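# Swing the refrigerator door wide open and leave it

## Task

Get the refrigerator door standing wide open and make sure it stays that way without the robot holding it. The door must not be banged open or banged shut, and the robot must neither topple nor finish leaning; either one means failure.

## Robot and tools

ROBOT. A Rainbow Robotics RB-Y1: a wheeled base (two drive wheels plus two rear casters, 0.66 m long, 0.58 m wide, front edge 0.10 m ahead of the drive axle), a leg that folds at ankle, knee and hip, a torso, a pan/tilt head and two seven-joint arms, each ending in a two-finger gripper. Cameras: head_camera (896x504 px), left_wrist_camera and right_wrist_camera (644x364 px each).

FRAMES. Base frame: origin on the floor below the middle of the drive axle; x ahead, y to the robot's left, z up. The state reports chest, left_hand and right_hand in this frame. A hand point sits between its finger pads; the fingers extend along that frame's -z and close along its x. Reported hand positions get less accurate as the reach grows. The odometry frame is the base frame as it was when the scene began; base_odometry is computed from wheel rotation only, so wheel slip shows up as motion. Heading grows to the left and spans -3.142 to 3.142.

execute_actions. Arguments: "actions", a list holding one action or nothing (empty just reports state and images), and "cameras", a list chosen from head_camera, left_wrist_camera, right_wrist_camera, all (missing, null or ["all"] gives every camera; [] gives none). One action may contain:
- "base": exactly one relative command, measured from where the base last reported itself. {"translate_m": d} drives straight d metres, forward positive, -3 to 3. {"rotate_rad": d} spins in place d radians, counter-clockwise (left) positive, -3.2 to 3.2. No sideways driving.
- "joints": a single object for the whole robot, keyed by joint name, each value an absolute target (radians, grippers in metres of opening). Ranges: torso_squat_rad 0 to 1.2 (larger lowers a level chest); torso_shift_rad -0.3 to 0.6 (positive pushes hips forward); torso_pitch_rad -0.2 to 1.4 (positive leans forward); torso_yaw_rad -1.5 to 1.5 (positive left); left_shoulder_pitch_rad and right_shoulder_pitch_rad -2.356 to 2.356 (0 hangs, negative raises the arm forward); left_shoulder_roll_rad 0 to 3.141 (positive lifts outward left); right_shoulder_roll_rad -3.141 to 0 (negative lifts outward right); *_shoulder_yaw_rad -2.094 to 2.094; *_elbow_rad -2.617 to 0.01 (negative bends); *_forearm_roll_rad -3.141 to 3.141; *_wrist_pitch_rad -1.57 to 1.919 (negative tips the hand forward); *_hand_roll_rad -2.705 to 2.705; *_gripper_m 0 to 0.1; head_pan_rad -0.523 to 0.523 (positive left); head_tilt_rad -0.35 to 1.57 (positive looks down). For both arms, yaw and roll signs match: positive is leftward / counter-clockwise seen from above. Done tolerance is ±0.02 rad, ±0.004 m for grippers.
- "speeds": lower top speeds for this action: translate_m 0.05 to 0.4 m/s, rotate_rad 0.1 to 1.509 rad/s (defaults are the maxima). A base move that would need over 8.667 s is refused.
- "min_time_s": 0.1 to 8, the shortest duration for each arm and head motion.
Torso pairs must also satisfy: squat + shift <= 1.52; squat - shift + pitch <= 1.57; shift + 0.5 pitch - 0.4 squat <= 0.7; shift + 0.3 pitch - 0.5 squat <= 0.39; otherwise the torso stops short with off_target. No action runs past 15 s. Joints or base you leave out can keep pushing to earlier targets. Bad keys or out-of-range numbers reject the call with no motion. Once a result reports a stop, later motion calls in the same reply are skipped.

wait: "seconds", 0 to 10; the robot keeps its last command and returns state and images. zoom_image: "camera" plus "region" [x0, y0, x1, y1] in pixels of that camera's latest image, top-left origin, no larger than 504 by 504. read_manual: optional "section", only "licences". finished_scene: "scene", the integer number of the current scene; it is final and reports success.

RESULTS. base_status and joint_status per motion: done; off_target (resting short, maybe still pushing); limit_stop_at_<name> (a built-in limit; limit_stop_at_own_body means the self-collision guard acted before contact); contact_stop (torso or arm met hard resistance); time_out; stopped_with_arm (torso halted because an arm hit something); not_followed (arm targets withheld by the arm-collision check, with a "cause:" line; those targets may be retried later); limit_stop_at_motor_heat. A stop in one member halts its whole group (torso joints, left arm, right arm) and they hold where they stopped. on_its_own lists uncommanded parts; "held at" is the held target, not the actual angle. After a stop, first ease the arm away, then the torso, in separate actions. Also reported: joint_positions and per-arm motor temperatures.

GRIPPING. Close to at least 0.005 m under the object's width; off_target on the gripper is then expected.

AVOID. Swinging the door fast enough to slam it either way. Tipping: too much weight far ahead of the drive wheels topples the robot unchecked. The base never stops on contact and may keep shoving; the bent leg can protrude ahead of the base, and a torso pressing furniture can push the robot backward unseen by odometry. Arms must not strike or squeeze each other, grippers included. Torque faults (joint load limits in N m: shoulders 63.7, elbow 32.7, forearm/wrist/hand 22.7) freeze the robot for 10 s. Motors warn at 65 °C and brake at 80 °C. Each arm handles 3 kg. Leave the door standing open on its own before finishing.

Each tool is called after "Request:" as name(argument=value, ...) on one line, values as JSON.

## Session

Request:
execute_actions(actions=[])

Scene clock: 0.00 s.
Motor temperatures (°C, as the motors report them): left_arm=[34 31 33 36 37 42 36] | right_arm=[36 35 33 33 40 38 40]
base_odometry: x=+0.000 y=+0.000 heading=+0.000 (m, m, rad; odometry frame)
base_status: not commanded
joint_positions: torso_squat_rad=+0.350 torso_shift_rad=+0.000 torso_pitch_rad=+0.000 torso_yaw_rad=-0.001 left_shoulder_pitch_rad=+0.051 left_shoulder_roll_rad=+0.036 left_shoulder_yaw_rad=-0.003 left_elbow_rad=-0.203 left_forearm_roll_rad=-0.022 left_wrist_pitch_rad=-0.038 left_hand_roll_rad=+0.035 left_gripper_m=+0.100 right_shoulder_pitch_rad=+0.017 right_shoulder_roll_rad=-0.043 right_shoulder_yaw_rad=-0.019 right_elbow_rad=-0.292 right_forearm_roll_rad=-0.016 right_wrist_pitch_rad=+0.007 right_hand_roll_rad=+0.026 right_gripper_m=+0.101 head_pan_rad=+0.000 head_tilt_rad=+0.400
joint_status: not commanded
chest: x=-0.2279 y=-0.0001 z=+1.2475 quat_wxyz=(+1.000, +0.000, +0.000, +0.000) (m; base frame)
left_hand: x=-0.1573 y=+0.2483 z=+0.5670 quat_wxyz=(+0.995, +0.018, -0.096, +0.010) (m; base frame)
right_hand: x=-0.1005 y=-0.2555 z=+0.5746 quat_wxyz=(+0.991, -0.024, -0.134, -0.004) (m; base frame)
pictures: head_camera, left_wrist_camera, right_wrist_camera
Images, in order (width x height): head_camera 896x504, left_wrist_camera 644x364, right_wrist_camera 644x364.

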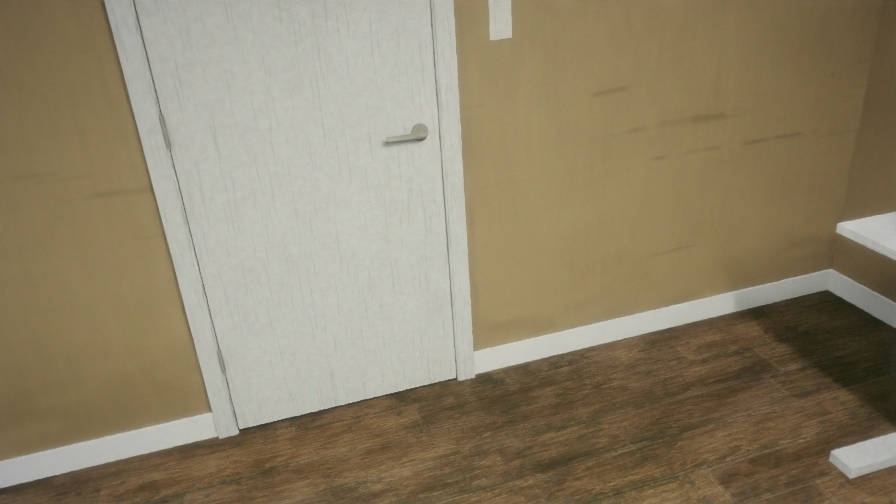

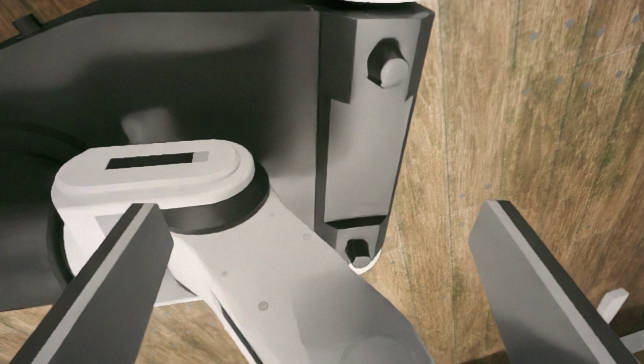

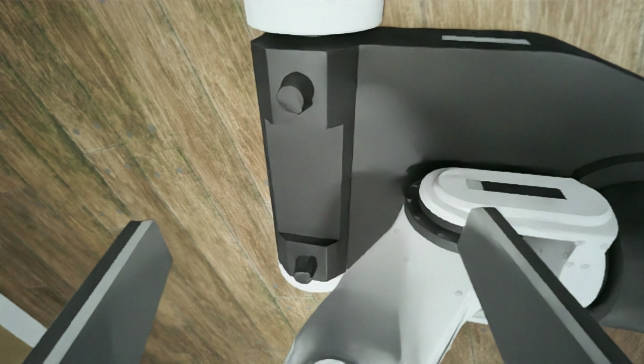

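Request:
execute_actions(actions=[{"base":{"rotate_rad":-1.0},"joints":{"head_pan_rad":-0.5,"head_tilt_rad":0.3}}], cameras=["head_camera"])

Scene clock: 3.40 s.
Motor temperatures (°C, as the motors report them): left_arm=[34 31 33 36 37 42 36] | right_arm=[36 35 33 33 40 38 40]
base_odometry: x=+0.000 y=+0.000 heading=-0.999 (m, m, rad; odometry frame)
base_status: done
joint_positions: torso_squat_rad=+0.350 torso_shift_rad=+0.000 torso_pitch_rad=+0.000 torso_yaw_rad=-0.001 left_shoulder_pitch_rad=+0.051 left_shoulder_roll_rad=+0.036 left_shoulder_yaw_rad=-0.003 left_elbow_rad=-0.203 left_forearm_roll_rad=-0.022 left_wrist_pitch_rad=-0.038 left_hand_roll_rad=+0.035 left_gripper_m=+0.100 right_shoulder_pitch_rad=+0.017 right_shoulder_roll_rad=-0.043 right_shoulder_yaw_rad=-0.019 right_elbow_rad=-0.292 right_forearm_roll_rad=-0.016 right_wrist_pitch_rad=+0.007 right_hand_roll_rad=+0.026 right_gripper_m=+0.101 head_pan_rad=-0.500 head_tilt_rad=+0.300
joint_status: all done
chest: x=-0.2279 y=-0.0001 z=+1.2475 quat_wxyz=(+1.000, +0.000, +0.000, +0.000) (m; base frame)
left_hand: x=-0.1573 y=+0.2483 z=+0.5670 quat_wxyz=(+0.995, +0.018, -0.096, +0.010) (m; base frame)
right_hand: x=-0.1005 y=-0.2555 z=+0.5746 quat_wxyz=(+0.991, -0.024, -0.134, -0.004) (m; base frame)
pictures: head_camera
Images, in order (width x height): head_camera 896x504.

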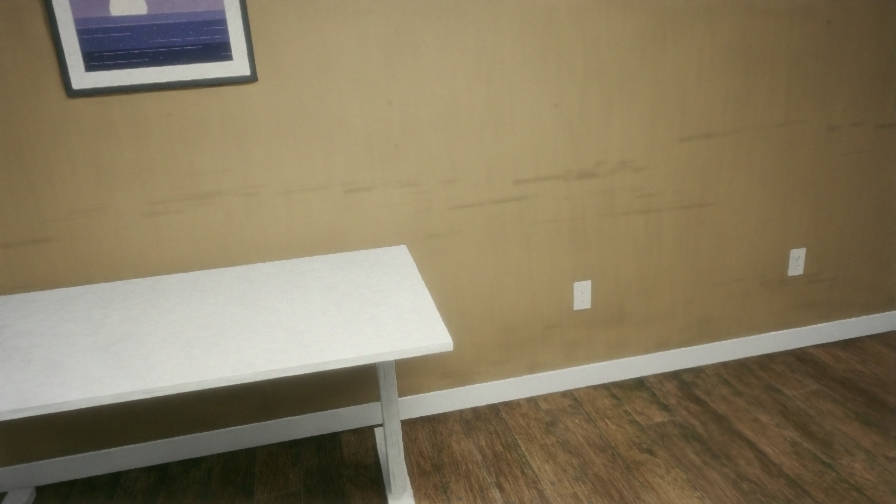

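Request:
execute_actions(actions=[{"base":{"rotate_rad":-1.2}}], cameras=["head_camera"])

Scene clock: 7.10 s.
Motor temperatures (°C, as the motors report them): left_arm=[34 31 33 36 37 42 36] | right_arm=[36 35 33 33 40 38 40]
base_odometry: x=+0.000 y=+0.000 heading=-2.199 (m, m, rad; odometry frame)
base_status: done
joint_positions: torso_squat_rad=+0.350 torso_shift_rad=+0.000 torso_pitch_rad=+0.000 torso_yaw_rad=-0.001 left_shoulder_pitch_rad=+0.051 left_shoulder_roll_rad=+0.036 left_shoulder_yaw_rad=-0.003 left_elbow_rad=-0.203 left_forearm_roll_rad=-0.022 left_wrist_pitch_rad=-0.038 left_hand_roll_rad=+0.035 left_gripper_m=+0.100 right_shoulder_pitch_rad=+0.017 right_shoulder_roll_rad=-0.043 right_shoulder_yaw_rad=-0.019 right_elbow_rad=-0.292 right_forearm_roll_rad=-0.016 right_wrist_pitch_rad=+0.007 right_hand_roll_rad=+0.026 right_gripper_m=+0.101 head_pan_rad=-0.500 head_tilt_rad=+0.300
joint_status: not commanded
chest: x=-0.2279 y=-0.0001 z=+1.2475 quat_wxyz=(+1.000, +0.000, +0.000, +0.000) (m; base frame)
left_hand: x=-0.1573 y=+0.2483 z=+0.5670 quat_wxyz=(+0.995, +0.018, -0.096, +0.010) (m; base frame)
right_hand: x=-0.1005 y=-0.2555 z=+0.5746 quat_wxyz=(+0.991, -0.024, -0.134, -0.004) (m; base frame)
pictures: head_camera
Images, in order (width x height): head_camera 896x504.

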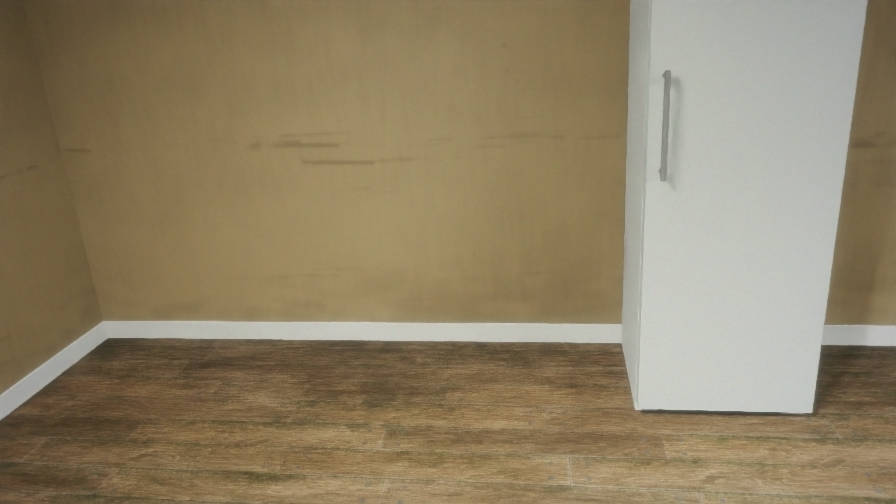

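Request:
execute_actions(actions=[{"base":{"rotate_rad":-1.03},"joints":{"head_pan_rad":0.0}}], cameras=["head_camera"])

Request:
execute_actions(actions=[{"base":{"translate_m":1.75},"joints":{"head_pan_rad":0.4,"right_shoulder_pitch_rad":-0.6,"right_shoulder_roll_rad":-0.06,"right_shoulder_yaw_rad":-0.2,"right_elbow_rad":-1.0,"right_forearm_roll_rad":0,"right_wrist_pitch_rad":0,"right_hand_roll_rad":1.57,"torso_squat_rad":0.15},"min_time_s":3}], cameras=["head_camera"])

Request:
execute_actions(actions=[{"base":{"rotate_rad":0.78},"joints":{"head_pan_rad":-0.2,"head_tilt_rad":0.45}}], cameras=["head_camera","right_wrist_camera"])

Scene clock: 11.47 s.
Motor temperatures (°C, as the motors report them): left_arm=[34 31 33 36 37 42 36] | right_arm=[36 35 33 33 40 38 40]
base_odometry: x=+0.000 y=+0.000 heading=+3.055 (m, m, rad; odometry frame)
base_status: done
joint_positions: torso_squat_rad=+0.350 torso_shift_rad=+0.000 torso_pitch_rad=+0.000 torso_yaw_rad=-0.001 left_shoulder_pitch_rad=+0.051 left_shoulder_roll_rad=+0.036 left_shoulder_yaw_rad=-0.003 left_elbow_rad=-0.203 left_forearm_roll_rad=-0.022 left_wrist_pitch_rad=-0.038 left_hand_roll_rad=+0.035 left_gripper_m=+0.100 right_shoulder_pitch_rad=+0.017 right_shoulder_roll_rad=-0.043 right_shoulder_yaw_rad=-0.019 right_elbow_rad=-0.292 right_forearm_roll_rad=-0.016 right_wrist_pitch_rad=+0.007 right_hand_roll_rad=+0.026 right_gripper_m=+0.101 head_pan_rad=+0.000 head_tilt_rad=+0.300
joint_status: all done
chest: x=-0.2279 y=-0.0001 z=+1.2475 quat_wxyz=(+1.000, +0.000, +0.000, +0.000) (m; base frame)
left_hand: x=-0.1574 y=+0.2483 z=+0.5670 quat_wxyz=(+0.995, +0.018, -0.096, +0.010) (m; base frame)
right_hand: x=-0.1005 y=-0.2555 z=+0.5747 quat_wxyz=(+0.991, -0.024, -0.134, -0.004) (m; base frame)
pictures: head_camera
Images, in order (width x height): head_camera 896x504.

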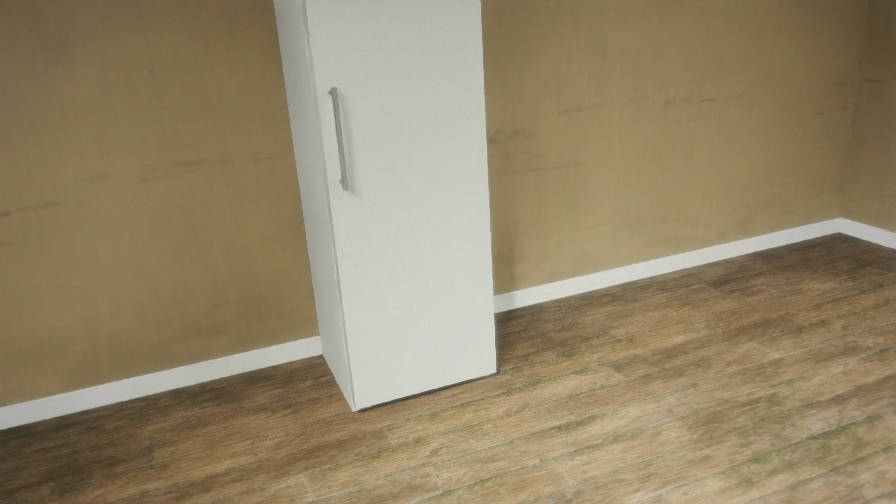

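Scene clock: 17.40 s.
Motor temperatures (°C, as the motors report them): left_arm=[34 31 33 36 37 42 36] | right_arm=[36 35 33 33 40 38 40]
base_odometry: x=-1.743 y=+0.153 heading=+3.054 (m, m, rad; odometry frame)
base_status: done
joint_positions: torso_squat_rad=+0.150 torso_shift_rad=+0.000 torso_pitch_rad=+0.000 torso_yaw_rad=-0.001 left_shoulder_pitch_rad=+0.051 left_shoulder_roll_rad=+0.036 left_shoulder_yaw_rad=-0.003 left_elbow_rad=-0.203 left_forearm_roll_rad=-0.022 left_wrist_pitch_rad=-0.038 left_hand_roll_rad=+0.035 left_gripper_m=+0.100 right_shoulder_pitch_rad=-0.600 right_shoulder_roll_rad=-0.060 right_shoulder_yaw_rad=-0.200 right_elbow_rad=-1.000 right_forearm_roll_rad=+0.000 right_wrist_pitch_rad=+0.000 right_hand_roll_rad=+1.570 right_gripper_m=+0.101 head_pan_rad=+0.400 head_tilt_rad=+0.300
joint_status: all done
chest: x=-0.2279 y=-0.0001 z=+1.2821 quat_wxyz=(+1.000, +0.000, +0.000, +0.000) (m; base frame)
left_hand: x=-0.1573 y=+0.2483 z=+0.6016 quat_wxyz=(+0.995, +0.018, -0.096, +0.010) (m; base frame)
right_hand: x=+0.4340 y=-0.2241 z=+1.1159 quat_wxyz=(+0.502, -0.501, -0.499, +0.498) (m; base frame)
pictures: head_camera
Images, in order (width x height): head_camera 896x504.

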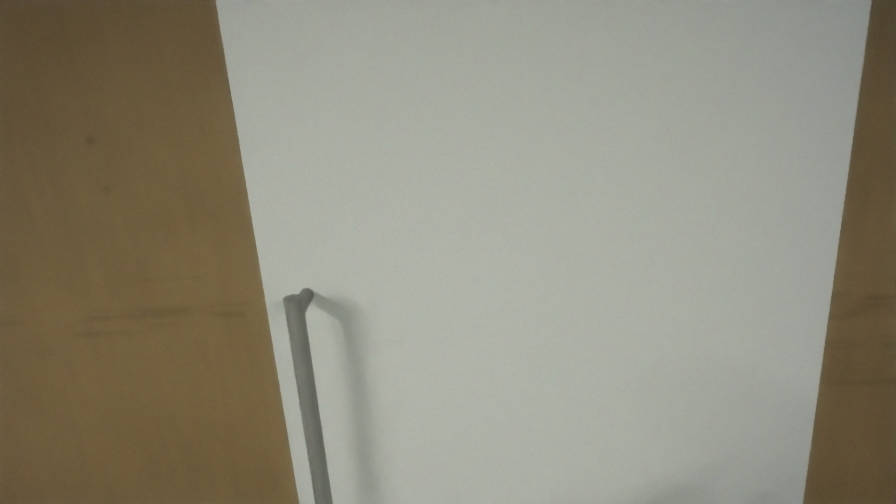

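Scene clock: 20.37 s.
Motor temperatures (°C, as the motors report them): left_arm=[34 31 33 36 37 42 36] | right_arm=[36 35 33 33 40 38 40]
base_odometry: x=-1.743 y=+0.153 heading=-2.450 (m, m, rad; odometry frame)
base_status: done
joint_positions: torso_squat_rad=+0.150 torso_shift_rad=+0.000 torso_pitch_rad=+0.000 torso_yaw_rad=-0.001 left_shoulder_pitch_rad=+0.051 left_shoulder_roll_rad=+0.036 left_shoulder_yaw_rad=-0.003 left_elbow_rad=-0.203 left_forearm_roll_rad=-0.022 left_wrist_pitch_rad=-0.038 left_hand_roll_rad=+0.035 left_gripper_m=+0.100 right_shoulder_pitch_rad=-0.600 right_shoulder_roll_rad=-0.060 right_shoulder_yaw_rad=-0.200 right_elbow_rad=-1.000 right_forearm_roll_rad=+0.000 right_wrist_pitch_rad=+0.000 right_hand_roll_rad=+1.570 right_gripper_m=+0.101 head_pan_rad=-0.200 head_tilt_rad=+0.450
joint_status: all done
chest: x=-0.2279 y=-0.0001 z=+1.2821 quat_wxyz=(+1.000, +0.000, +0.000, +0.000) (m; base frame)
left_hand: x=-0.1573 y=+0.2483 z=+0.6016 quat_wxyz=(+0.995, +0.018, -0.096, +0.010) (m; base frame)
right_hand: x=+0.4340 y=-0.2242 z=+1.1159 quat_wxyz=(+0.502, -0.501, -0.499, +0.498) (m; base frame)
pictures: head_camera, right_wrist_camera
Images, in order (width x height): head_camera 896x504, right_wrist_camera 644x364.

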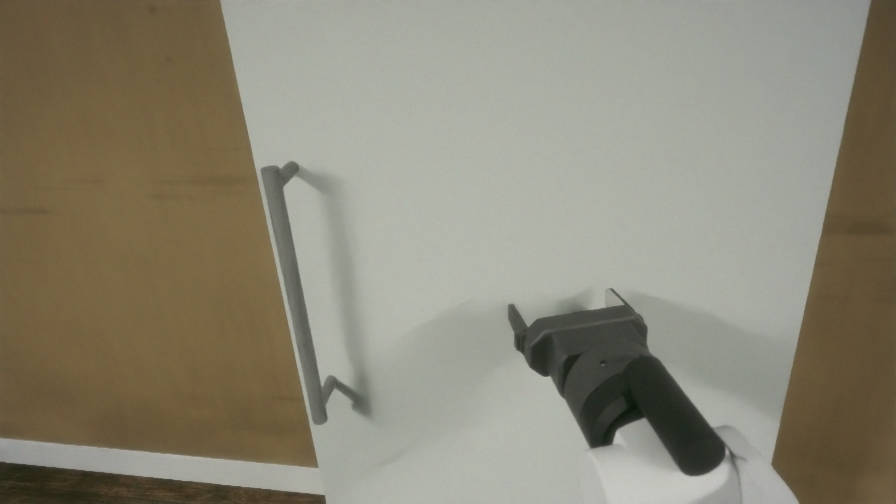

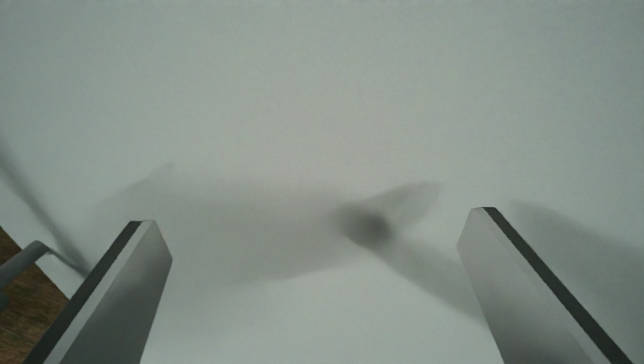

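Request:
execute_actions(actions=[{"base":{"rotate_rad":-0.8}}], cameras=[])

Request:
execute_actions(actions=[{"base":{"translate_m":-0.44}}], cameras=[])

Request:
execute_actions(actions=[{"base":{"rotate_rad":0.75}}], cameras=["head_camera","right_wrist_camera"])

Scene clock: 23.77 s.
Motor temperatures (°C, as the motors report them): left_arm=[34 31 33 36 37 42 36] | right_arm=[36 35 33 33 40 38 40]
base_odometry: x=-1.743 y=+0.153 heading=+3.034 (m, m, rad; odometry frame)
base_status: done
joint_positions: torso_squat_rad=+0.150 torso_shift_rad=+0.000 torso_pitch_rad=+0.000 torso_yaw_rad=-0.001 left_shoulder_pitch_rad=+0.051 left_shoulder_roll_rad=+0.036 left_shoulder_yaw_rad=-0.003 left_elbow_rad=-0.203 left_forearm_roll_rad=-0.022 left_wrist_pitch_rad=-0.038 left_hand_roll_rad=+0.035 left_gripper_m=+0.100 right_shoulder_pitch_rad=-0.600 right_shoulder_roll_rad=-0.060 right_shoulder_yaw_rad=-0.200 right_elbow_rad=-1.000 right_forearm_roll_rad=+0.000 right_wrist_pitch_rad=+0.000 right_hand_roll_rad=+1.570 right_gripper_m=+0.101 head_pan_rad=-0.200 head_tilt_rad=+0.450
joint_status: not commanded
chest: x=-0.2279 y=-0.0001 z=+1.2821 quat_wxyz=(+1.000, +0.000, +0.000, +0.000) (m; base frame)
left_hand: x=-0.1573 y=+0.2483 z=+0.6016 quat_wxyz=(+0.995, +0.018, -0.096, +0.010) (m; base frame)
right_hand: x=+0.4340 y=-0.2242 z=+1.1159 quat_wxyz=(+0.502, -0.501, -0.499, +0.498) (m; base frame)
pictures: none
No camera images: the call's "cameras" was empty. Leave "cameras" out to get every camera's image.

Scene clock: 26.63 s.
Motor temperatures (°C, as the motors report them): left_arm=[34 31 33 36 37 42 36] | right_arm=[36 35 33 34 40 38 40]
base_odometry: x=-1.305 y=+0.106 heading=+3.032 (m, m, rad; odometry frame)
base_status: done
joint_positions: torso_squat_rad=+0.150 torso_shift_rad=+0.000 torso_pitch_rad=+0.000 torso_yaw_rad=-0.001 left_shoulder_pitch_rad=+0.051 left_shoulder_roll_rad=+0.036 left_shoulder_yaw_rad=-0.003 left_elbow_rad=-0.203 left_forearm_roll_rad=-0.022 left_wrist_pitch_rad=-0.038 left_hand_roll_rad=+0.035 left_gripper_m=+0.100 right_shoulder_pitch_rad=-0.600 right_shoulder_roll_rad=-0.060 right_shoulder_yaw_rad=-0.200 right_elbow_rad=-1.000 right_forearm_roll_rad=+0.000 right_wrist_pitch_rad=+0.000 right_hand_roll_rad=+1.570 right_gripper_m=+0.101 head_pan_rad=-0.200 head_tilt_rad=+0.450
joint_status: not commanded
chest: x=-0.2279 y=-0.0001 z=+1.2821 quat_wxyz=(+1.000, +0.000, +0.000, +0.000) (m; base frame)
left_hand: x=-0.1574 y=+0.2483 z=+0.6016 quat_wxyz=(+0.995, +0.018, -0.096, +0.010) (m; base frame)
right_hand: x=+0.4339 y=-0.2242 z=+1.1160 quat_wxyz=(+0.502, -0.501, -0.499, +0.498) (m; base frame)
pictures: none
No camera images: the call's "cameras" was empty. Leave "cameras" out to get every camera's image.

Scene clock: 29.43 s.
Motor temperatures (°C, as the motors report them): left_arm=[34 31 33 36 37 42 36] | right_arm=[36 35 33 34 40 38 40]
base_odometry: x=-1.305 y=+0.106 heading=-2.501 (m, m, rad; odometry frame)
base_status: done
joint_positions: torso_squat_rad=+0.150 torso_shift_rad=+0.000 torso_pitch_rad=+0.000 torso_yaw_rad=-0.001 left_shoulder_pitch_rad=+0.051 left_shoulder_roll_rad=+0.036 left_shoulder_yaw_rad=-0.003 left_elbow_rad=-0.203 left_forearm_roll_rad=-0.022 left_wrist_pitch_rad=-0.038 left_hand_roll_rad=+0.035 left_gripper_m=+0.100 right_shoulder_pitch_rad=-0.600 right_shoulder_roll_rad=-0.060 right_shoulder_yaw_rad=-0.200 right_elbow_rad=-1.000 right_forearm_roll_rad=+0.000 right_wrist_pitch_rad=+0.000 right_hand_roll_rad=+1.570 right_gripper_m=+0.101 head_pan_rad=-0.200 head_tilt_rad=+0.450
joint_status: not commanded
chest: x=-0.2279 y=-0.0001 z=+1.2821 quat_wxyz=(+1.000, +0.000, +0.000, +0.000) (m; base frame)
left_hand: x=-0.1574 y=+0.2483 z=+0.6016 quat_wxyz=(+0.995, +0.018, -0.096, +0.010) (m; base frame)
right_hand: x=+0.4339 y=-0.2243 z=+1.1160 quat_wxyz=(+0.502, -0.501, -0.499, +0.497) (m; base frame)
pictures: head_camera, right_wrist_camera
Images, in order (width x height): head_camera 896x504, right_wrist_camera 644x364.

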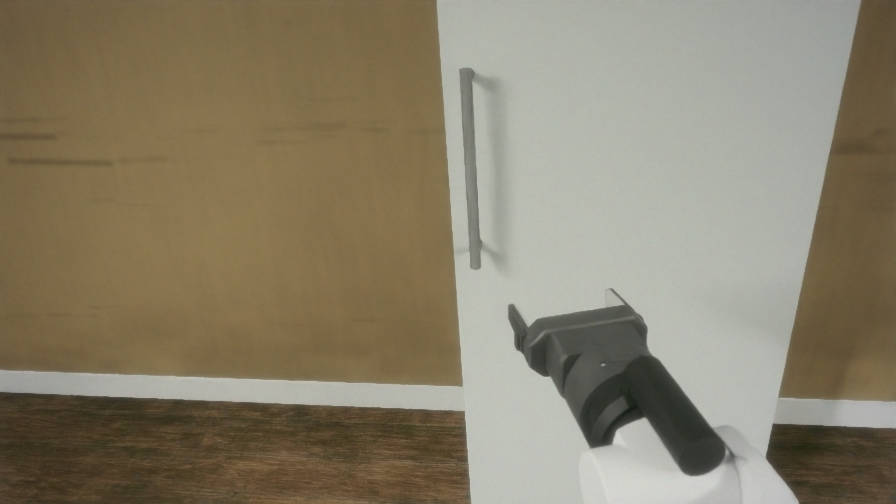

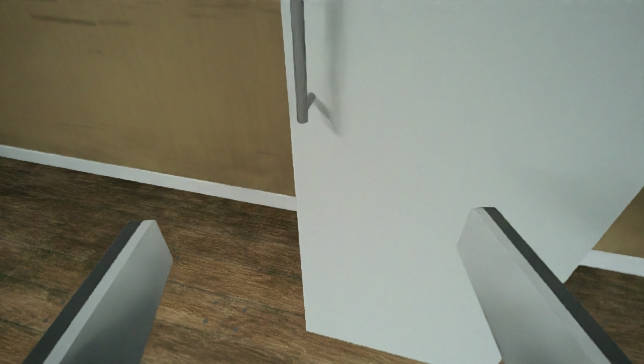

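Nearly aligned, with the handle about 2 cm to the left.

Request:
execute_actions(actions=[{"base":{"translate_m":0.28},"joints":{"torso_yaw_rad":0.025}}], cameras=["head_camera","right_wrist_camera"])

Scene clock: 31.60 s.
Motor temperatures (°C, as the motors report them): left_arm=[34 31 33 36 37 42 36] | right_arm=[36 35 33 34 40 38 40]
base_odometry: x=-1.530 y=-0.062 heading=-2.501 (m, m, rad; odometry frame)
base_status: done
joint_positions: torso_squat_rad=+0.150 torso_shift_rad=+0.000 torso_pitch_rad=+0.000 torso_yaw_rad=+0.025 left_shoulder_pitch_rad=+0.050 left_shoulder_roll_rad=+0.036 left_shoulder_yaw_rad=-0.003 left_elbow_rad=-0.203 left_forearm_roll_rad=-0.022 left_wrist_pitch_rad=-0.038 left_hand_roll_rad=+0.035 left_gripper_m=+0.100 right_shoulder_pitch_rad=-0.600 right_shoulder_roll_rad=-0.060 right_shoulder_yaw_rad=-0.200 right_elbow_rad=-1.000 right_forearm_roll_rad=+0.000 right_wrist_pitch_rad=+0.000 right_hand_roll_rad=+1.570 right_gripper_m=+0.101 head_pan_rad=-0.200 head_tilt_rad=+0.450
joint_status: all done
chest: x=-0.2278 y=-0.0001 z=+1.2821 quat_wxyz=(+1.000, +0.000, +0.000, +0.012) (m; base frame)
left_hand: x=-0.1637 y=+0.2501 z=+0.6016 quat_wxyz=(+0.995, +0.019, -0.096, +0.023) (m; base frame)
right_hand: x=+0.4396 y=-0.2072 z=+1.1159 quat_wxyz=(+0.496, -0.495, -0.505, +0.504) (m; base frame)
pictures: head_camera, right_wrist_camera
Images, in order (width x height): head_camera 896x504, right_wrist_camera 644x364.

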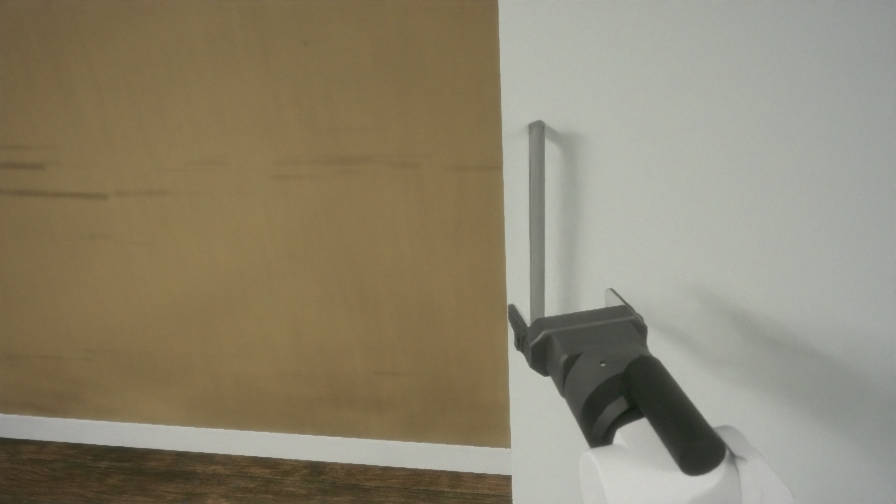

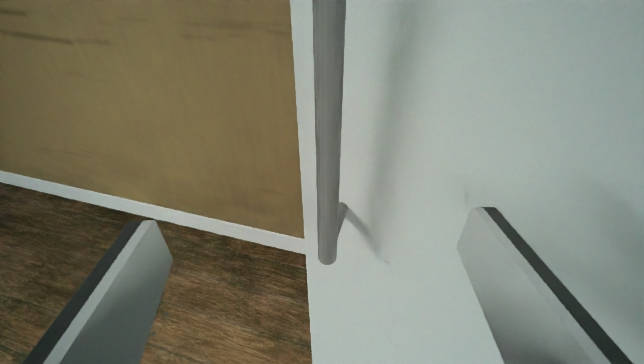

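Request:
execute_actions(actions=[{"base":{"translate_m":0.135},"joints":{"torso_yaw_rad":0.016,"right_gripper_m":0.07},"speeds":{"translate_m":0.1}}], cameras=["head_camera","right_wrist_camera"])

Scene clock: 33.80 s.
Motor temperatures (°C, as the motors report them): left_arm=[34 31 33 36 37 42 36] | right_arm=[36 35 33 34 40 38 40]
base_odometry: x=-1.638 y=-0.143 heading=-2.500 (m, m, rad; odometry frame)
base_status: done
joint_positions: torso_squat_rad=+0.150 torso_shift_rad=+0.000 torso_pitch_rad=+0.000 torso_yaw_rad=+0.016 left_shoulder_pitch_rad=+0.051 left_shoulder_roll_rad=+0.036 left_shoulder_yaw_rad=-0.003 left_elbow_rad=-0.203 left_forearm_roll_rad=-0.022 left_wrist_pitch_rad=-0.038 left_hand_roll_rad=+0.035 left_gripper_m=+0.100 right_shoulder_pitch_rad=-0.600 right_shoulder_roll_rad=-0.060 right_shoulder_yaw_rad=-0.200 right_elbow_rad=-1.000 right_forearm_roll_rad=+0.000 right_wrist_pitch_rad=+0.000 right_hand_roll_rad=+1.570 right_gripper_m=+0.070 head_pan_rad=-0.200 head_tilt_rad=+0.450
joint_status: all done
chest: x=-0.2278 y=-0.0001 z=+1.2821 quat_wxyz=(+1.000, +0.000, +0.000, +0.008) (m; base frame)
left_hand: x=-0.1615 y=+0.2495 z=+0.6016 quat_wxyz=(+0.995, +0.019, -0.096, +0.019) (m; base frame)
right_hand: x=+0.4377 y=-0.2132 z=+1.1160 quat_wxyz=(+0.498, -0.497, -0.503, +0.502) (m; base frame)
pictures: head_camera, right_wrist_camera
Images, in order (width x height): head_camera 896x504, right_wrist_camera 644x364.

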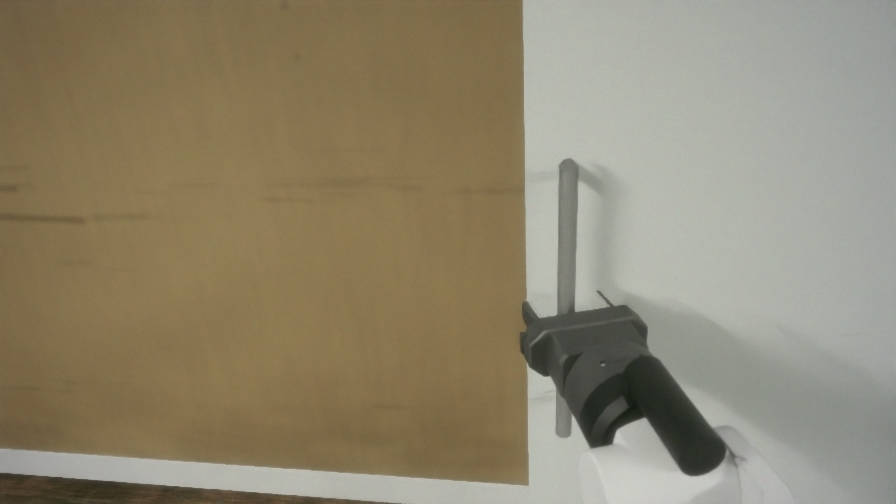

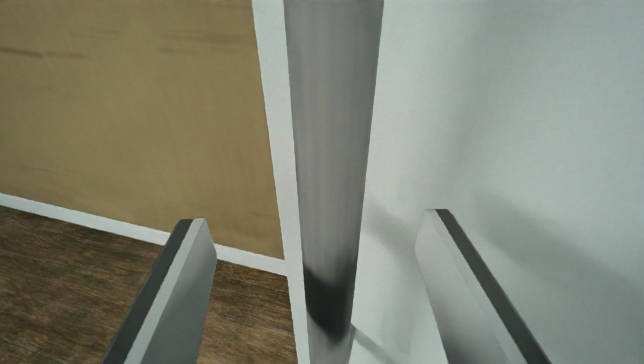

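Request:
execute_actions(actions=[{"base":{"translate_m":0.018},"joints":{"torso_yaw_rad":0.01,"right_gripper_m":0.04},"speeds":{"translate_m":0.05}}], cameras=[])

Request:
execute_actions(actions=[{"joints":{"right_gripper_m":0.005}}], cameras=["right_wrist_camera"])

Scene clock: 35.10 s.
Motor temperatures (°C, as the motors report them): left_arm=[34 31 33 36 37 42 36] | right_arm=[36 35 33 34 40 38 40]
base_odometry: x=-1.652 y=-0.153 heading=-2.499 (m, m, rad; odometry frame)
base_status: done
joint_positions: torso_squat_rad=+0.150 torso_shift_rad=+0.000 torso_pitch_rad=+0.000 torso_yaw_rad=+0.010 left_shoulder_pitch_rad=+0.051 left_shoulder_roll_rad=+0.036 left_shoulder_yaw_rad=-0.003 left_elbow_rad=-0.203 left_forearm_roll_rad=-0.022 left_wrist_pitch_rad=-0.038 left_hand_roll_rad=+0.035 left_gripper_m=+0.100 right_shoulder_pitch_rad=-0.600 right_shoulder_roll_rad=-0.060 right_shoulder_yaw_rad=-0.200 right_elbow_rad=-1.000 right_forearm_roll_rad=+0.000 right_wrist_pitch_rad=+0.000 right_hand_roll_rad=+1.570 right_gripper_m=+0.040 head_pan_rad=-0.200 head_tilt_rad=+0.450
joint_status: all done
chest: x=-0.2279 y=-0.0001 z=+1.2821 quat_wxyz=(+1.000, +0.000, +0.000, +0.005) (m; base frame)
left_hand: x=-0.1600 y=+0.2491 z=+0.6016 quat_wxyz=(+0.995, +0.018, -0.096, +0.016) (m; base frame)
right_hand: x=+0.4363 y=-0.2172 z=+1.1160 quat_wxyz=(+0.499, -0.499, -0.502, +0.500) (m; base frame)
pictures: none
No camera images: the call's "cameras" was empty. Leave "cameras" out to get every camera's image.

Scene clock: 35.93 s.
Motor temperatures (°C, as the motors report them): left_arm=[34 31 33 36 37 42 36] | right_arm=[37 35 33 34 40 38 40]
base_odometry: x=-1.652 y=-0.153 heading=-2.499 (m, m, rad; odometry frame)
base_status: not commanded
joint_positions: torso_squat_rad=+0.150 torso_shift_rad=+0.000 torso_pitch_rad=+0.000 torso_yaw_rad=+0.010 left_shoulder_pitch_rad=+0.051 left_shoulder_roll_rad=+0.036 left_shoulder_yaw_rad=-0.003 left_elbow_rad=-0.203 left_forearm_roll_rad=-0.022 left_wrist_pitch_rad=-0.038 left_hand_roll_rad=+0.035 left_gripper_m=+0.100 right_shoulder_pitch_rad=-0.600 right_shoulder_roll_rad=-0.060 right_shoulder_yaw_rad=-0.200 right_elbow_rad=-1.000 right_forearm_roll_rad=+0.000 right_wrist_pitch_rad=+0.000 right_hand_roll_rad=+1.570 right_gripper_m=+0.019 head_pan_rad=-0.200 head_tilt_rad=+0.450
joint_status: right_gripper_m off_target (ended at +0.019, target +0.005)
chest: x=-0.2279 y=-0.0001 z=+1.2821 quat_wxyz=(+1.000, +0.000, +0.000, +0.005) (m; base frame)
left_hand: x=-0.1600 y=+0.2491 z=+0.6016 quat_wxyz=(+0.995, +0.018, -0.096, +0.016) (m; base frame)
right_hand: x=+0.4363 y=-0.2173 z=+1.1160 quat_wxyz=(+0.499, -0.499, -0.502, +0.500) (m; base frame)
pictures: right_wrist_camera
Images, in order (width x height): right_wrist_camera 644x364.

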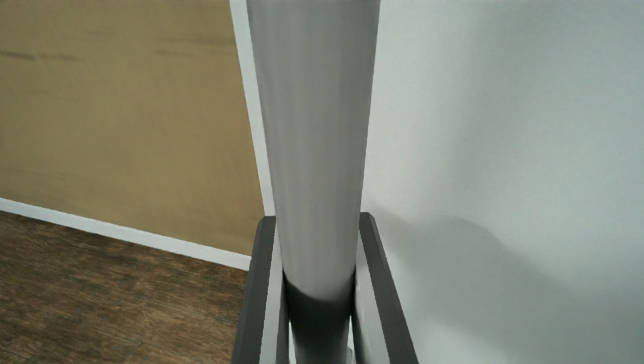

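Request:
execute_actions(actions=[{"base":{"translate_m":-0.2},"speeds":{"translate_m":0.06},"joints":{"head_tilt_rad":0.7}}], cameras=["head_camera","right_wrist_camera"])

Scene clock: 40.43 s.
Motor temperatures (°C, as the motors report them): left_arm=[34 31 33 36 37 42 36] | right_arm=[37 35 33 34 40 38 40]
base_odometry: x=-1.492 y=-0.034 heading=-2.499 (m, m, rad; odometry frame)
base_status: done
joint_positions: torso_squat_rad=+0.150 torso_shift_rad=+0.000 torso_pitch_rad=+0.000 torso_yaw_rad=+0.010 left_shoulder_pitch_rad=+0.051 left_shoulder_roll_rad=+0.036 left_shoulder_yaw_rad=-0.003 left_elbow_rad=-0.203 left_forearm_roll_rad=-0.022 left_wrist_pitch_rad=-0.038 left_hand_roll_rad=+0.035 left_gripper_m=+0.100 right_shoulder_pitch_rad=-0.600 right_shoulder_roll_rad=-0.060 right_shoulder_yaw_rad=-0.200 right_elbow_rad=-1.000 right_forearm_roll_rad=+0.000 right_wrist_pitch_rad=+0.000 right_hand_roll_rad=+1.570 right_gripper_m=+0.005 head_pan_rad=-0.200 head_tilt_rad=+0.700
joint_status: all done
on_its_own: right_gripper_m moved -0.014 to your old target +0.005
chest: x=-0.2279 y=-0.0001 z=+1.2821 quat_wxyz=(+1.000, +0.000, +0.000, +0.005) (m; base frame)
left_hand: x=-0.1601 y=+0.2491 z=+0.6016 quat_wxyz=(+0.995, +0.018, -0.096, +0.016) (m; base frame)
right_hand: x=+0.4364 y=-0.2175 z=+1.1162 quat_wxyz=(+0.499, -0.499, -0.502, +0.500) (m; base frame)
pictures: head_camera, right_wrist_camera
Images, in order (width x height): head_camera 896x504, right_wrist_camera 644x364.

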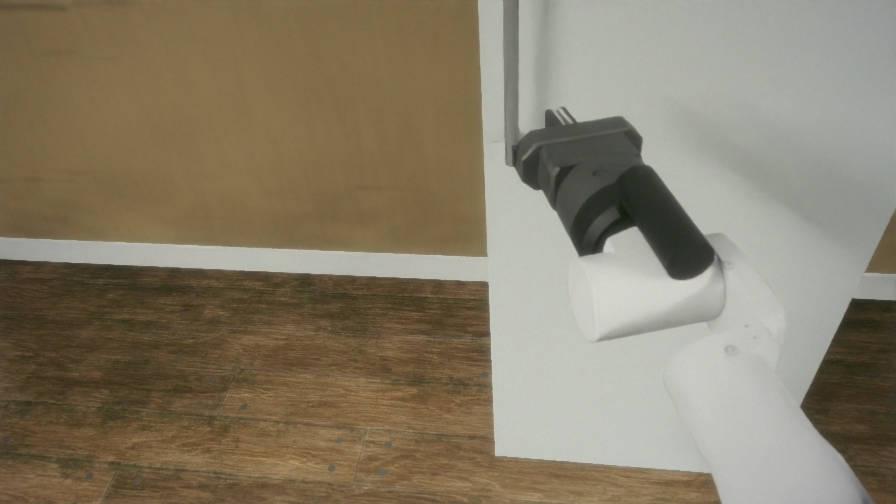

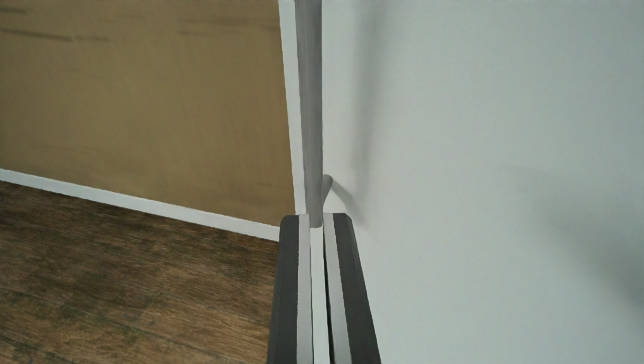

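Request:
execute_actions(actions=[{"base":{"rotate_rad":-0.32},"joints":{"right_forearm_roll_rad":1.57,"right_wrist_pitch_rad":-1.57,"right_hand_roll_rad":0,"right_gripper_m":0.1,"torso_yaw_rad":-0.16,"head_pan_rad":0.16,"head_tilt_rad":0.7}}], cameras=[])

Request:
execute_actions(actions=[{"base":{"translate_m":0.3}}], cameras=["head_camera","right_wrist_camera"])

Scene clock: 43.13 s.
Motor temperatures (°C, as the motors report them): left_arm=[34 31 33 36 37 42 36] | right_arm=[37 35 33 34 40 38 40]
base_odometry: x=-1.492 y=-0.034 heading=-2.818 (m, m, rad; odometry frame)
base_status: done
joint_positions: torso_squat_rad=+0.150 torso_shift_rad=+0.000 torso_pitch_rad=+0.000 torso_yaw_rad=-0.160 left_shoulder_pitch_rad=+0.051 left_shoulder_roll_rad=+0.036 left_shoulder_yaw_rad=-0.003 left_elbow_rad=-0.203 left_forearm_roll_rad=-0.022 left_wrist_pitch_rad=-0.038 left_hand_roll_rad=+0.035 left_gripper_m=+0.100 right_shoulder_pitch_rad=-0.600 right_shoulder_roll_rad=-0.060 right_shoulder_yaw_rad=-0.200 right_elbow_rad=-1.000 right_forearm_roll_rad=+1.570 right_wrist_pitch_rad=-1.570 right_hand_roll_rad=+0.000 right_gripper_m=+0.100 head_pan_rad=+0.160 head_tilt_rad=+0.700
joint_status: all done
chest: x=-0.2279 y=-0.0001 z=+1.2821 quat_wxyz=(+0.997, +0.000, +0.000, -0.080) (m; base frame)
left_hand: x=-0.1190 y=+0.2340 z=+0.6015 quat_wxyz=(+0.993, +0.010, -0.097, -0.069) (m; base frame)
right_hand: x=+0.2009 y=-0.0610 z=+1.1163 quat_wxyz=(+0.059, -0.059, -0.705, +0.704) (m; base frame)
pictures: none
No camera images: the call's "cameras" was empty. Leave "cameras" out to get every camera's image.

Scene clock: 45.33 s.
Motor temperatures (°C, as the motors report them): left_arm=[34 31 33 36 37 42 36] | right_arm=[37 35 33 34 40 38 40]
base_odometry: x=-1.776 y=-0.129 heading=-2.818 (m, m, rad; odometry frame)
base_status: done
joint_positions: torso_squat_rad=+0.150 torso_shift_rad=+0.000 torso_pitch_rad=+0.000 torso_yaw_rad=-0.160 left_shoulder_pitch_rad=+0.050 left_shoulder_roll_rad=+0.036 left_shoulder_yaw_rad=-0.003 left_elbow_rad=-0.203 left_forearm_roll_rad=-0.022 left_wrist_pitch_rad=-0.038 left_hand_roll_rad=+0.035 left_gripper_m=+0.100 right_shoulder_pitch_rad=-0.600 right_shoulder_roll_rad=-0.060 right_shoulder_yaw_rad=-0.200 right_elbow_rad=-1.000 right_forearm_roll_rad=+1.570 right_wrist_pitch_rad=-1.570 right_hand_roll_rad=+0.000 right_gripper_m=+0.100 head_pan_rad=+0.160 head_tilt_rad=+0.700
joint_status: not commanded
chest: x=-0.2278 y=-0.0001 z=+1.2821 quat_wxyz=(+0.997, +0.000, +0.000, -0.080) (m; base frame)
left_hand: x=-0.1189 y=+0.2340 z=+0.6015 quat_wxyz=(+0.993, +0.010, -0.097, -0.069) (m; base frame)
right_hand: x=+0.2010 y=-0.0610 z=+1.1163 quat_wxyz=(+0.059, -0.059, -0.705, +0.704) (m; base frame)
pictures: head_camera, right_wrist_camera
Images, in order (width x height): head_camera 896x504, right_wrist_camera 644x364.

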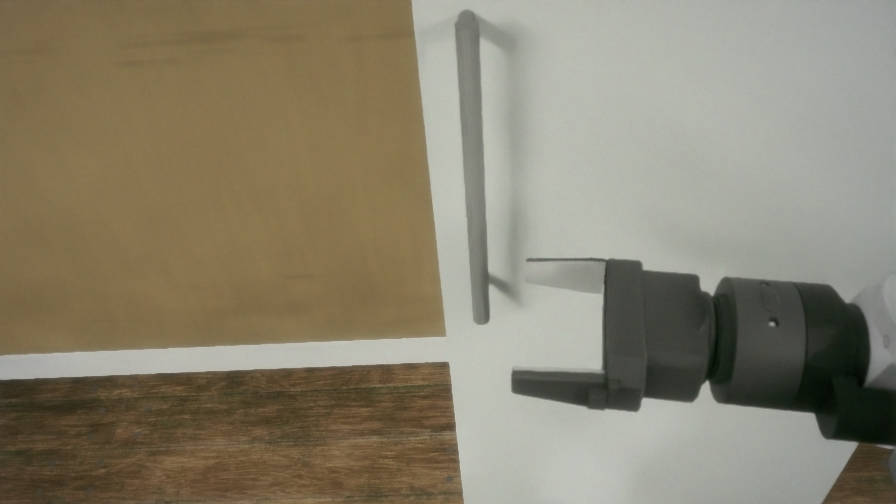

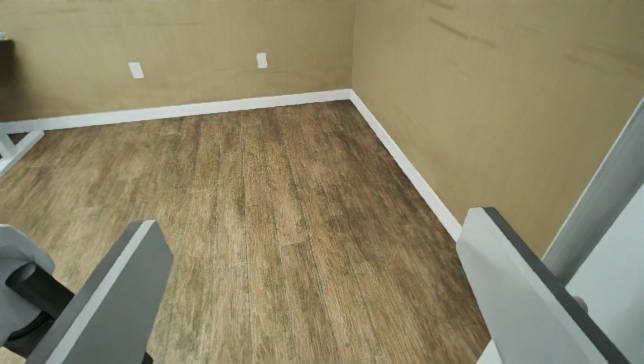

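Request:
execute_actions(actions=[{"base":{"translate_m":0.125},"speeds":{"translate_m":0.1}}], cameras=["head_camera","right_wrist_camera"])

Scene clock: 47.33 s.
Motor temperatures (°C, as the motors report them): left_arm=[34 31 33 36 37 42 36] | right_arm=[37 35 33 34 40 38 40]
base_odometry: x=-1.895 y=-0.169 heading=-2.819 (m, m, rad; odometry frame)
base_status: done
joint_positions: torso_squat_rad=+0.150 torso_shift_rad=+0.000 torso_pitch_rad=+0.000 torso_yaw_rad=-0.160 left_shoulder_pitch_rad=+0.051 left_shoulder_roll_rad=+0.036 left_shoulder_yaw_rad=-0.003 left_elbow_rad=-0.203 left_forearm_roll_rad=-0.022 left_wrist_pitch_rad=-0.038 left_hand_roll_rad=+0.035 left_gripper_m=+0.100 right_shoulder_pitch_rad=-0.600 right_shoulder_roll_rad=-0.060 right_shoulder_yaw_rad=-0.200 right_elbow_rad=-1.000 right_forearm_roll_rad=+1.570 right_wrist_pitch_rad=-1.570 right_hand_roll_rad=+0.000 right_gripper_m=+0.100 head_pan_rad=+0.160 head_tilt_rad=+0.700
joint_status: not commanded
chest: x=-0.2278 y=-0.0001 z=+1.2821 quat_wxyz=(+0.997, +0.000, +0.000, -0.080) (m; base frame)
left_hand: x=-0.1189 y=+0.2340 z=+0.6015 quat_wxyz=(+0.993, +0.010, -0.097, -0.069) (m; base frame)
right_hand: x=+0.2010 y=-0.0610 z=+1.1163 quat_wxyz=(+0.059, -0.059, -0.705, +0.704) (m; base frame)
pictures: head_camera, right_wrist_camera
Images, in order (width x height): head_camera 896x504, right_wrist_camera 644x364.

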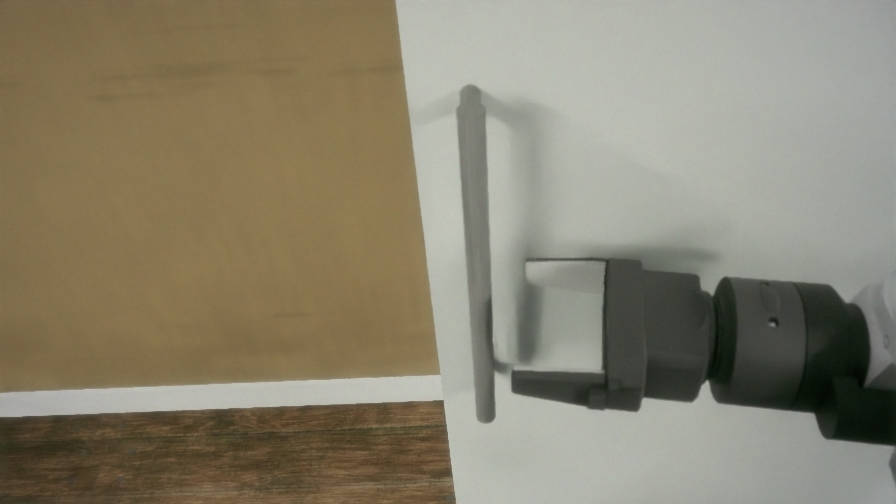

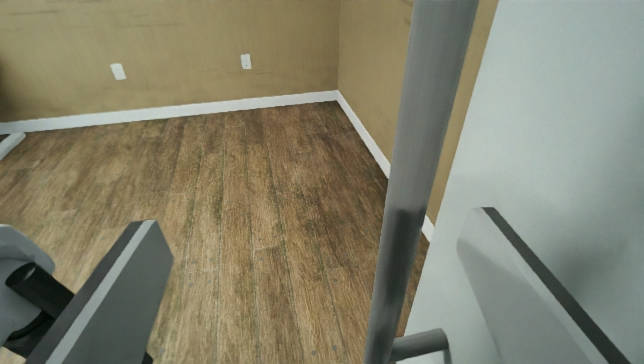

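Request:
execute_actions(actions=[{"base":{"translate_m":0.012},"speeds":{"translate_m":0.05}}], cameras=[])

Request:
execute_actions(actions=[{"joints":{"torso_yaw_rad":-0.09}}], cameras=["head_camera","right_wrist_camera"])

Scene clock: 48.43 s.
Motor temperatures (°C, as the motors report them): left_arm=[34 31 33 36 37 42 36] | right_arm=[37 35 33 34 40 38 40]
base_odometry: x=-1.907 y=-0.172 heading=-2.820 (m, m, rad; odometry frame)
base_status: done
joint_positions: torso_squat_rad=+0.150 torso_shift_rad=+0.000 torso_pitch_rad=+0.000 torso_yaw_rad=-0.160 left_shoulder_pitch_rad=+0.051 left_shoulder_roll_rad=+0.036 left_shoulder_yaw_rad=-0.003 left_elbow_rad=-0.203 left_forearm_roll_rad=-0.022 left_wrist_pitch_rad=-0.038 left_hand_roll_rad=+0.035 left_gripper_m=+0.100 right_shoulder_pitch_rad=-0.600 right_shoulder_roll_rad=-0.060 right_shoulder_yaw_rad=-0.200 right_elbow_rad=-1.000 right_forearm_roll_rad=+1.570 right_wrist_pitch_rad=-1.570 right_hand_roll_rad=+0.000 right_gripper_m=+0.100 head_pan_rad=+0.160 head_tilt_rad=+0.700
joint_status: not commanded
chest: x=-0.2279 y=-0.0001 z=+1.2821 quat_wxyz=(+0.997, +0.000, +0.000, -0.080) (m; base frame)
left_hand: x=-0.1189 y=+0.2340 z=+0.6015 quat_wxyz=(+0.993, +0.010, -0.097, -0.069) (m; base frame)
right_hand: x=+0.2009 y=-0.0610 z=+1.1163 quat_wxyz=(+0.059, -0.059, -0.705, +0.704) (m; base frame)
pictures: none
No camera images: the call's "cameras" was empty. Leave "cameras" out to get every camera's image.

Scene clock: 49.20 s.
Motor temperatures (°C, as the motors report them): left_arm=[34 31 33 36 37 42 36] | right_arm=[37 35 33 34 40 38 40]
base_odometry: x=-1.907 y=-0.172 heading=-2.820 (m, m, rad; odometry frame)
base_status: not commanded
joint_positions: torso_squat_rad=+0.150 torso_shift_rad=+0.000 torso_pitch_rad=+0.000 torso_yaw_rad=-0.090 left_shoulder_pitch_rad=+0.051 left_shoulder_roll_rad=+0.036 left_shoulder_yaw_rad=-0.003 left_elbow_rad=-0.203 left_forearm_roll_rad=-0.022 left_wrist_pitch_rad=-0.038 left_hand_roll_rad=+0.035 left_gripper_m=+0.100 right_shoulder_pitch_rad=-0.600 right_shoulder_roll_rad=-0.060 right_shoulder_yaw_rad=-0.200 right_elbow_rad=-1.000 right_forearm_roll_rad=+1.570 right_wrist_pitch_rad=-1.570 right_hand_roll_rad=+0.000 right_gripper_m=+0.100 head_pan_rad=+0.160 head_tilt_rad=+0.700
joint_status: all done
chest: x=-0.2279 y=-0.0001 z=+1.2821 quat_wxyz=(+0.999, +0.000, +0.000, -0.045) (m; base frame)
left_hand: x=-0.1355 y=+0.2410 z=+0.6015 quat_wxyz=(+0.995, +0.013, -0.097, -0.034) (m; base frame)
right_hand: x=+0.2041 y=-0.0308 z=+1.1164 quat_wxyz=(+0.034, -0.035, -0.707, +0.706) (m; base frame)
pictures: head_camera, right_wrist_camera
Images, in order (width x height): head_camera 896x504, right_wrist_camera 644x364.

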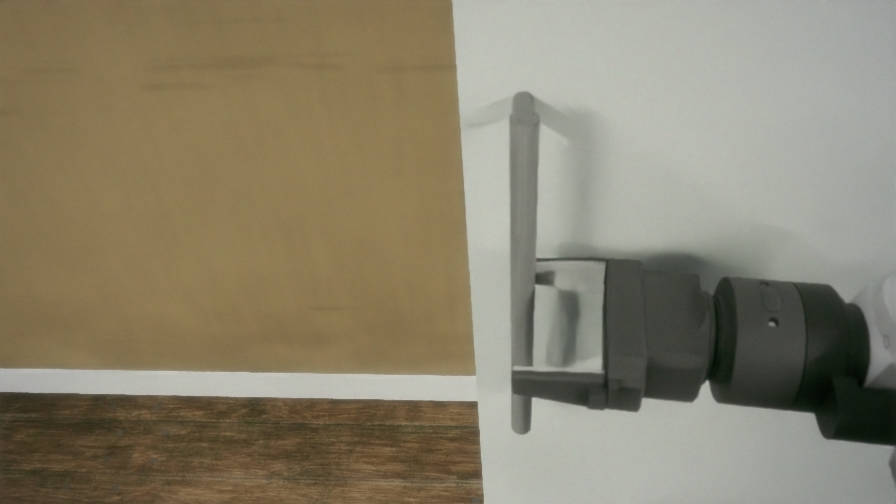

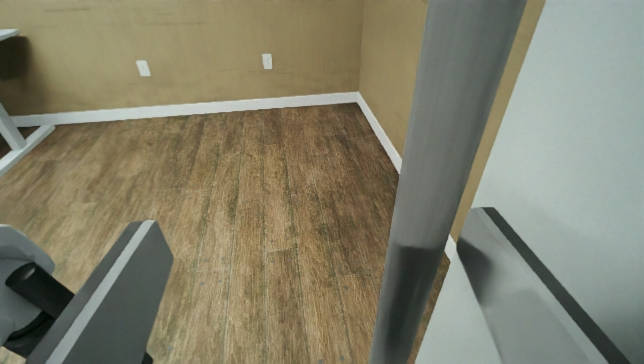

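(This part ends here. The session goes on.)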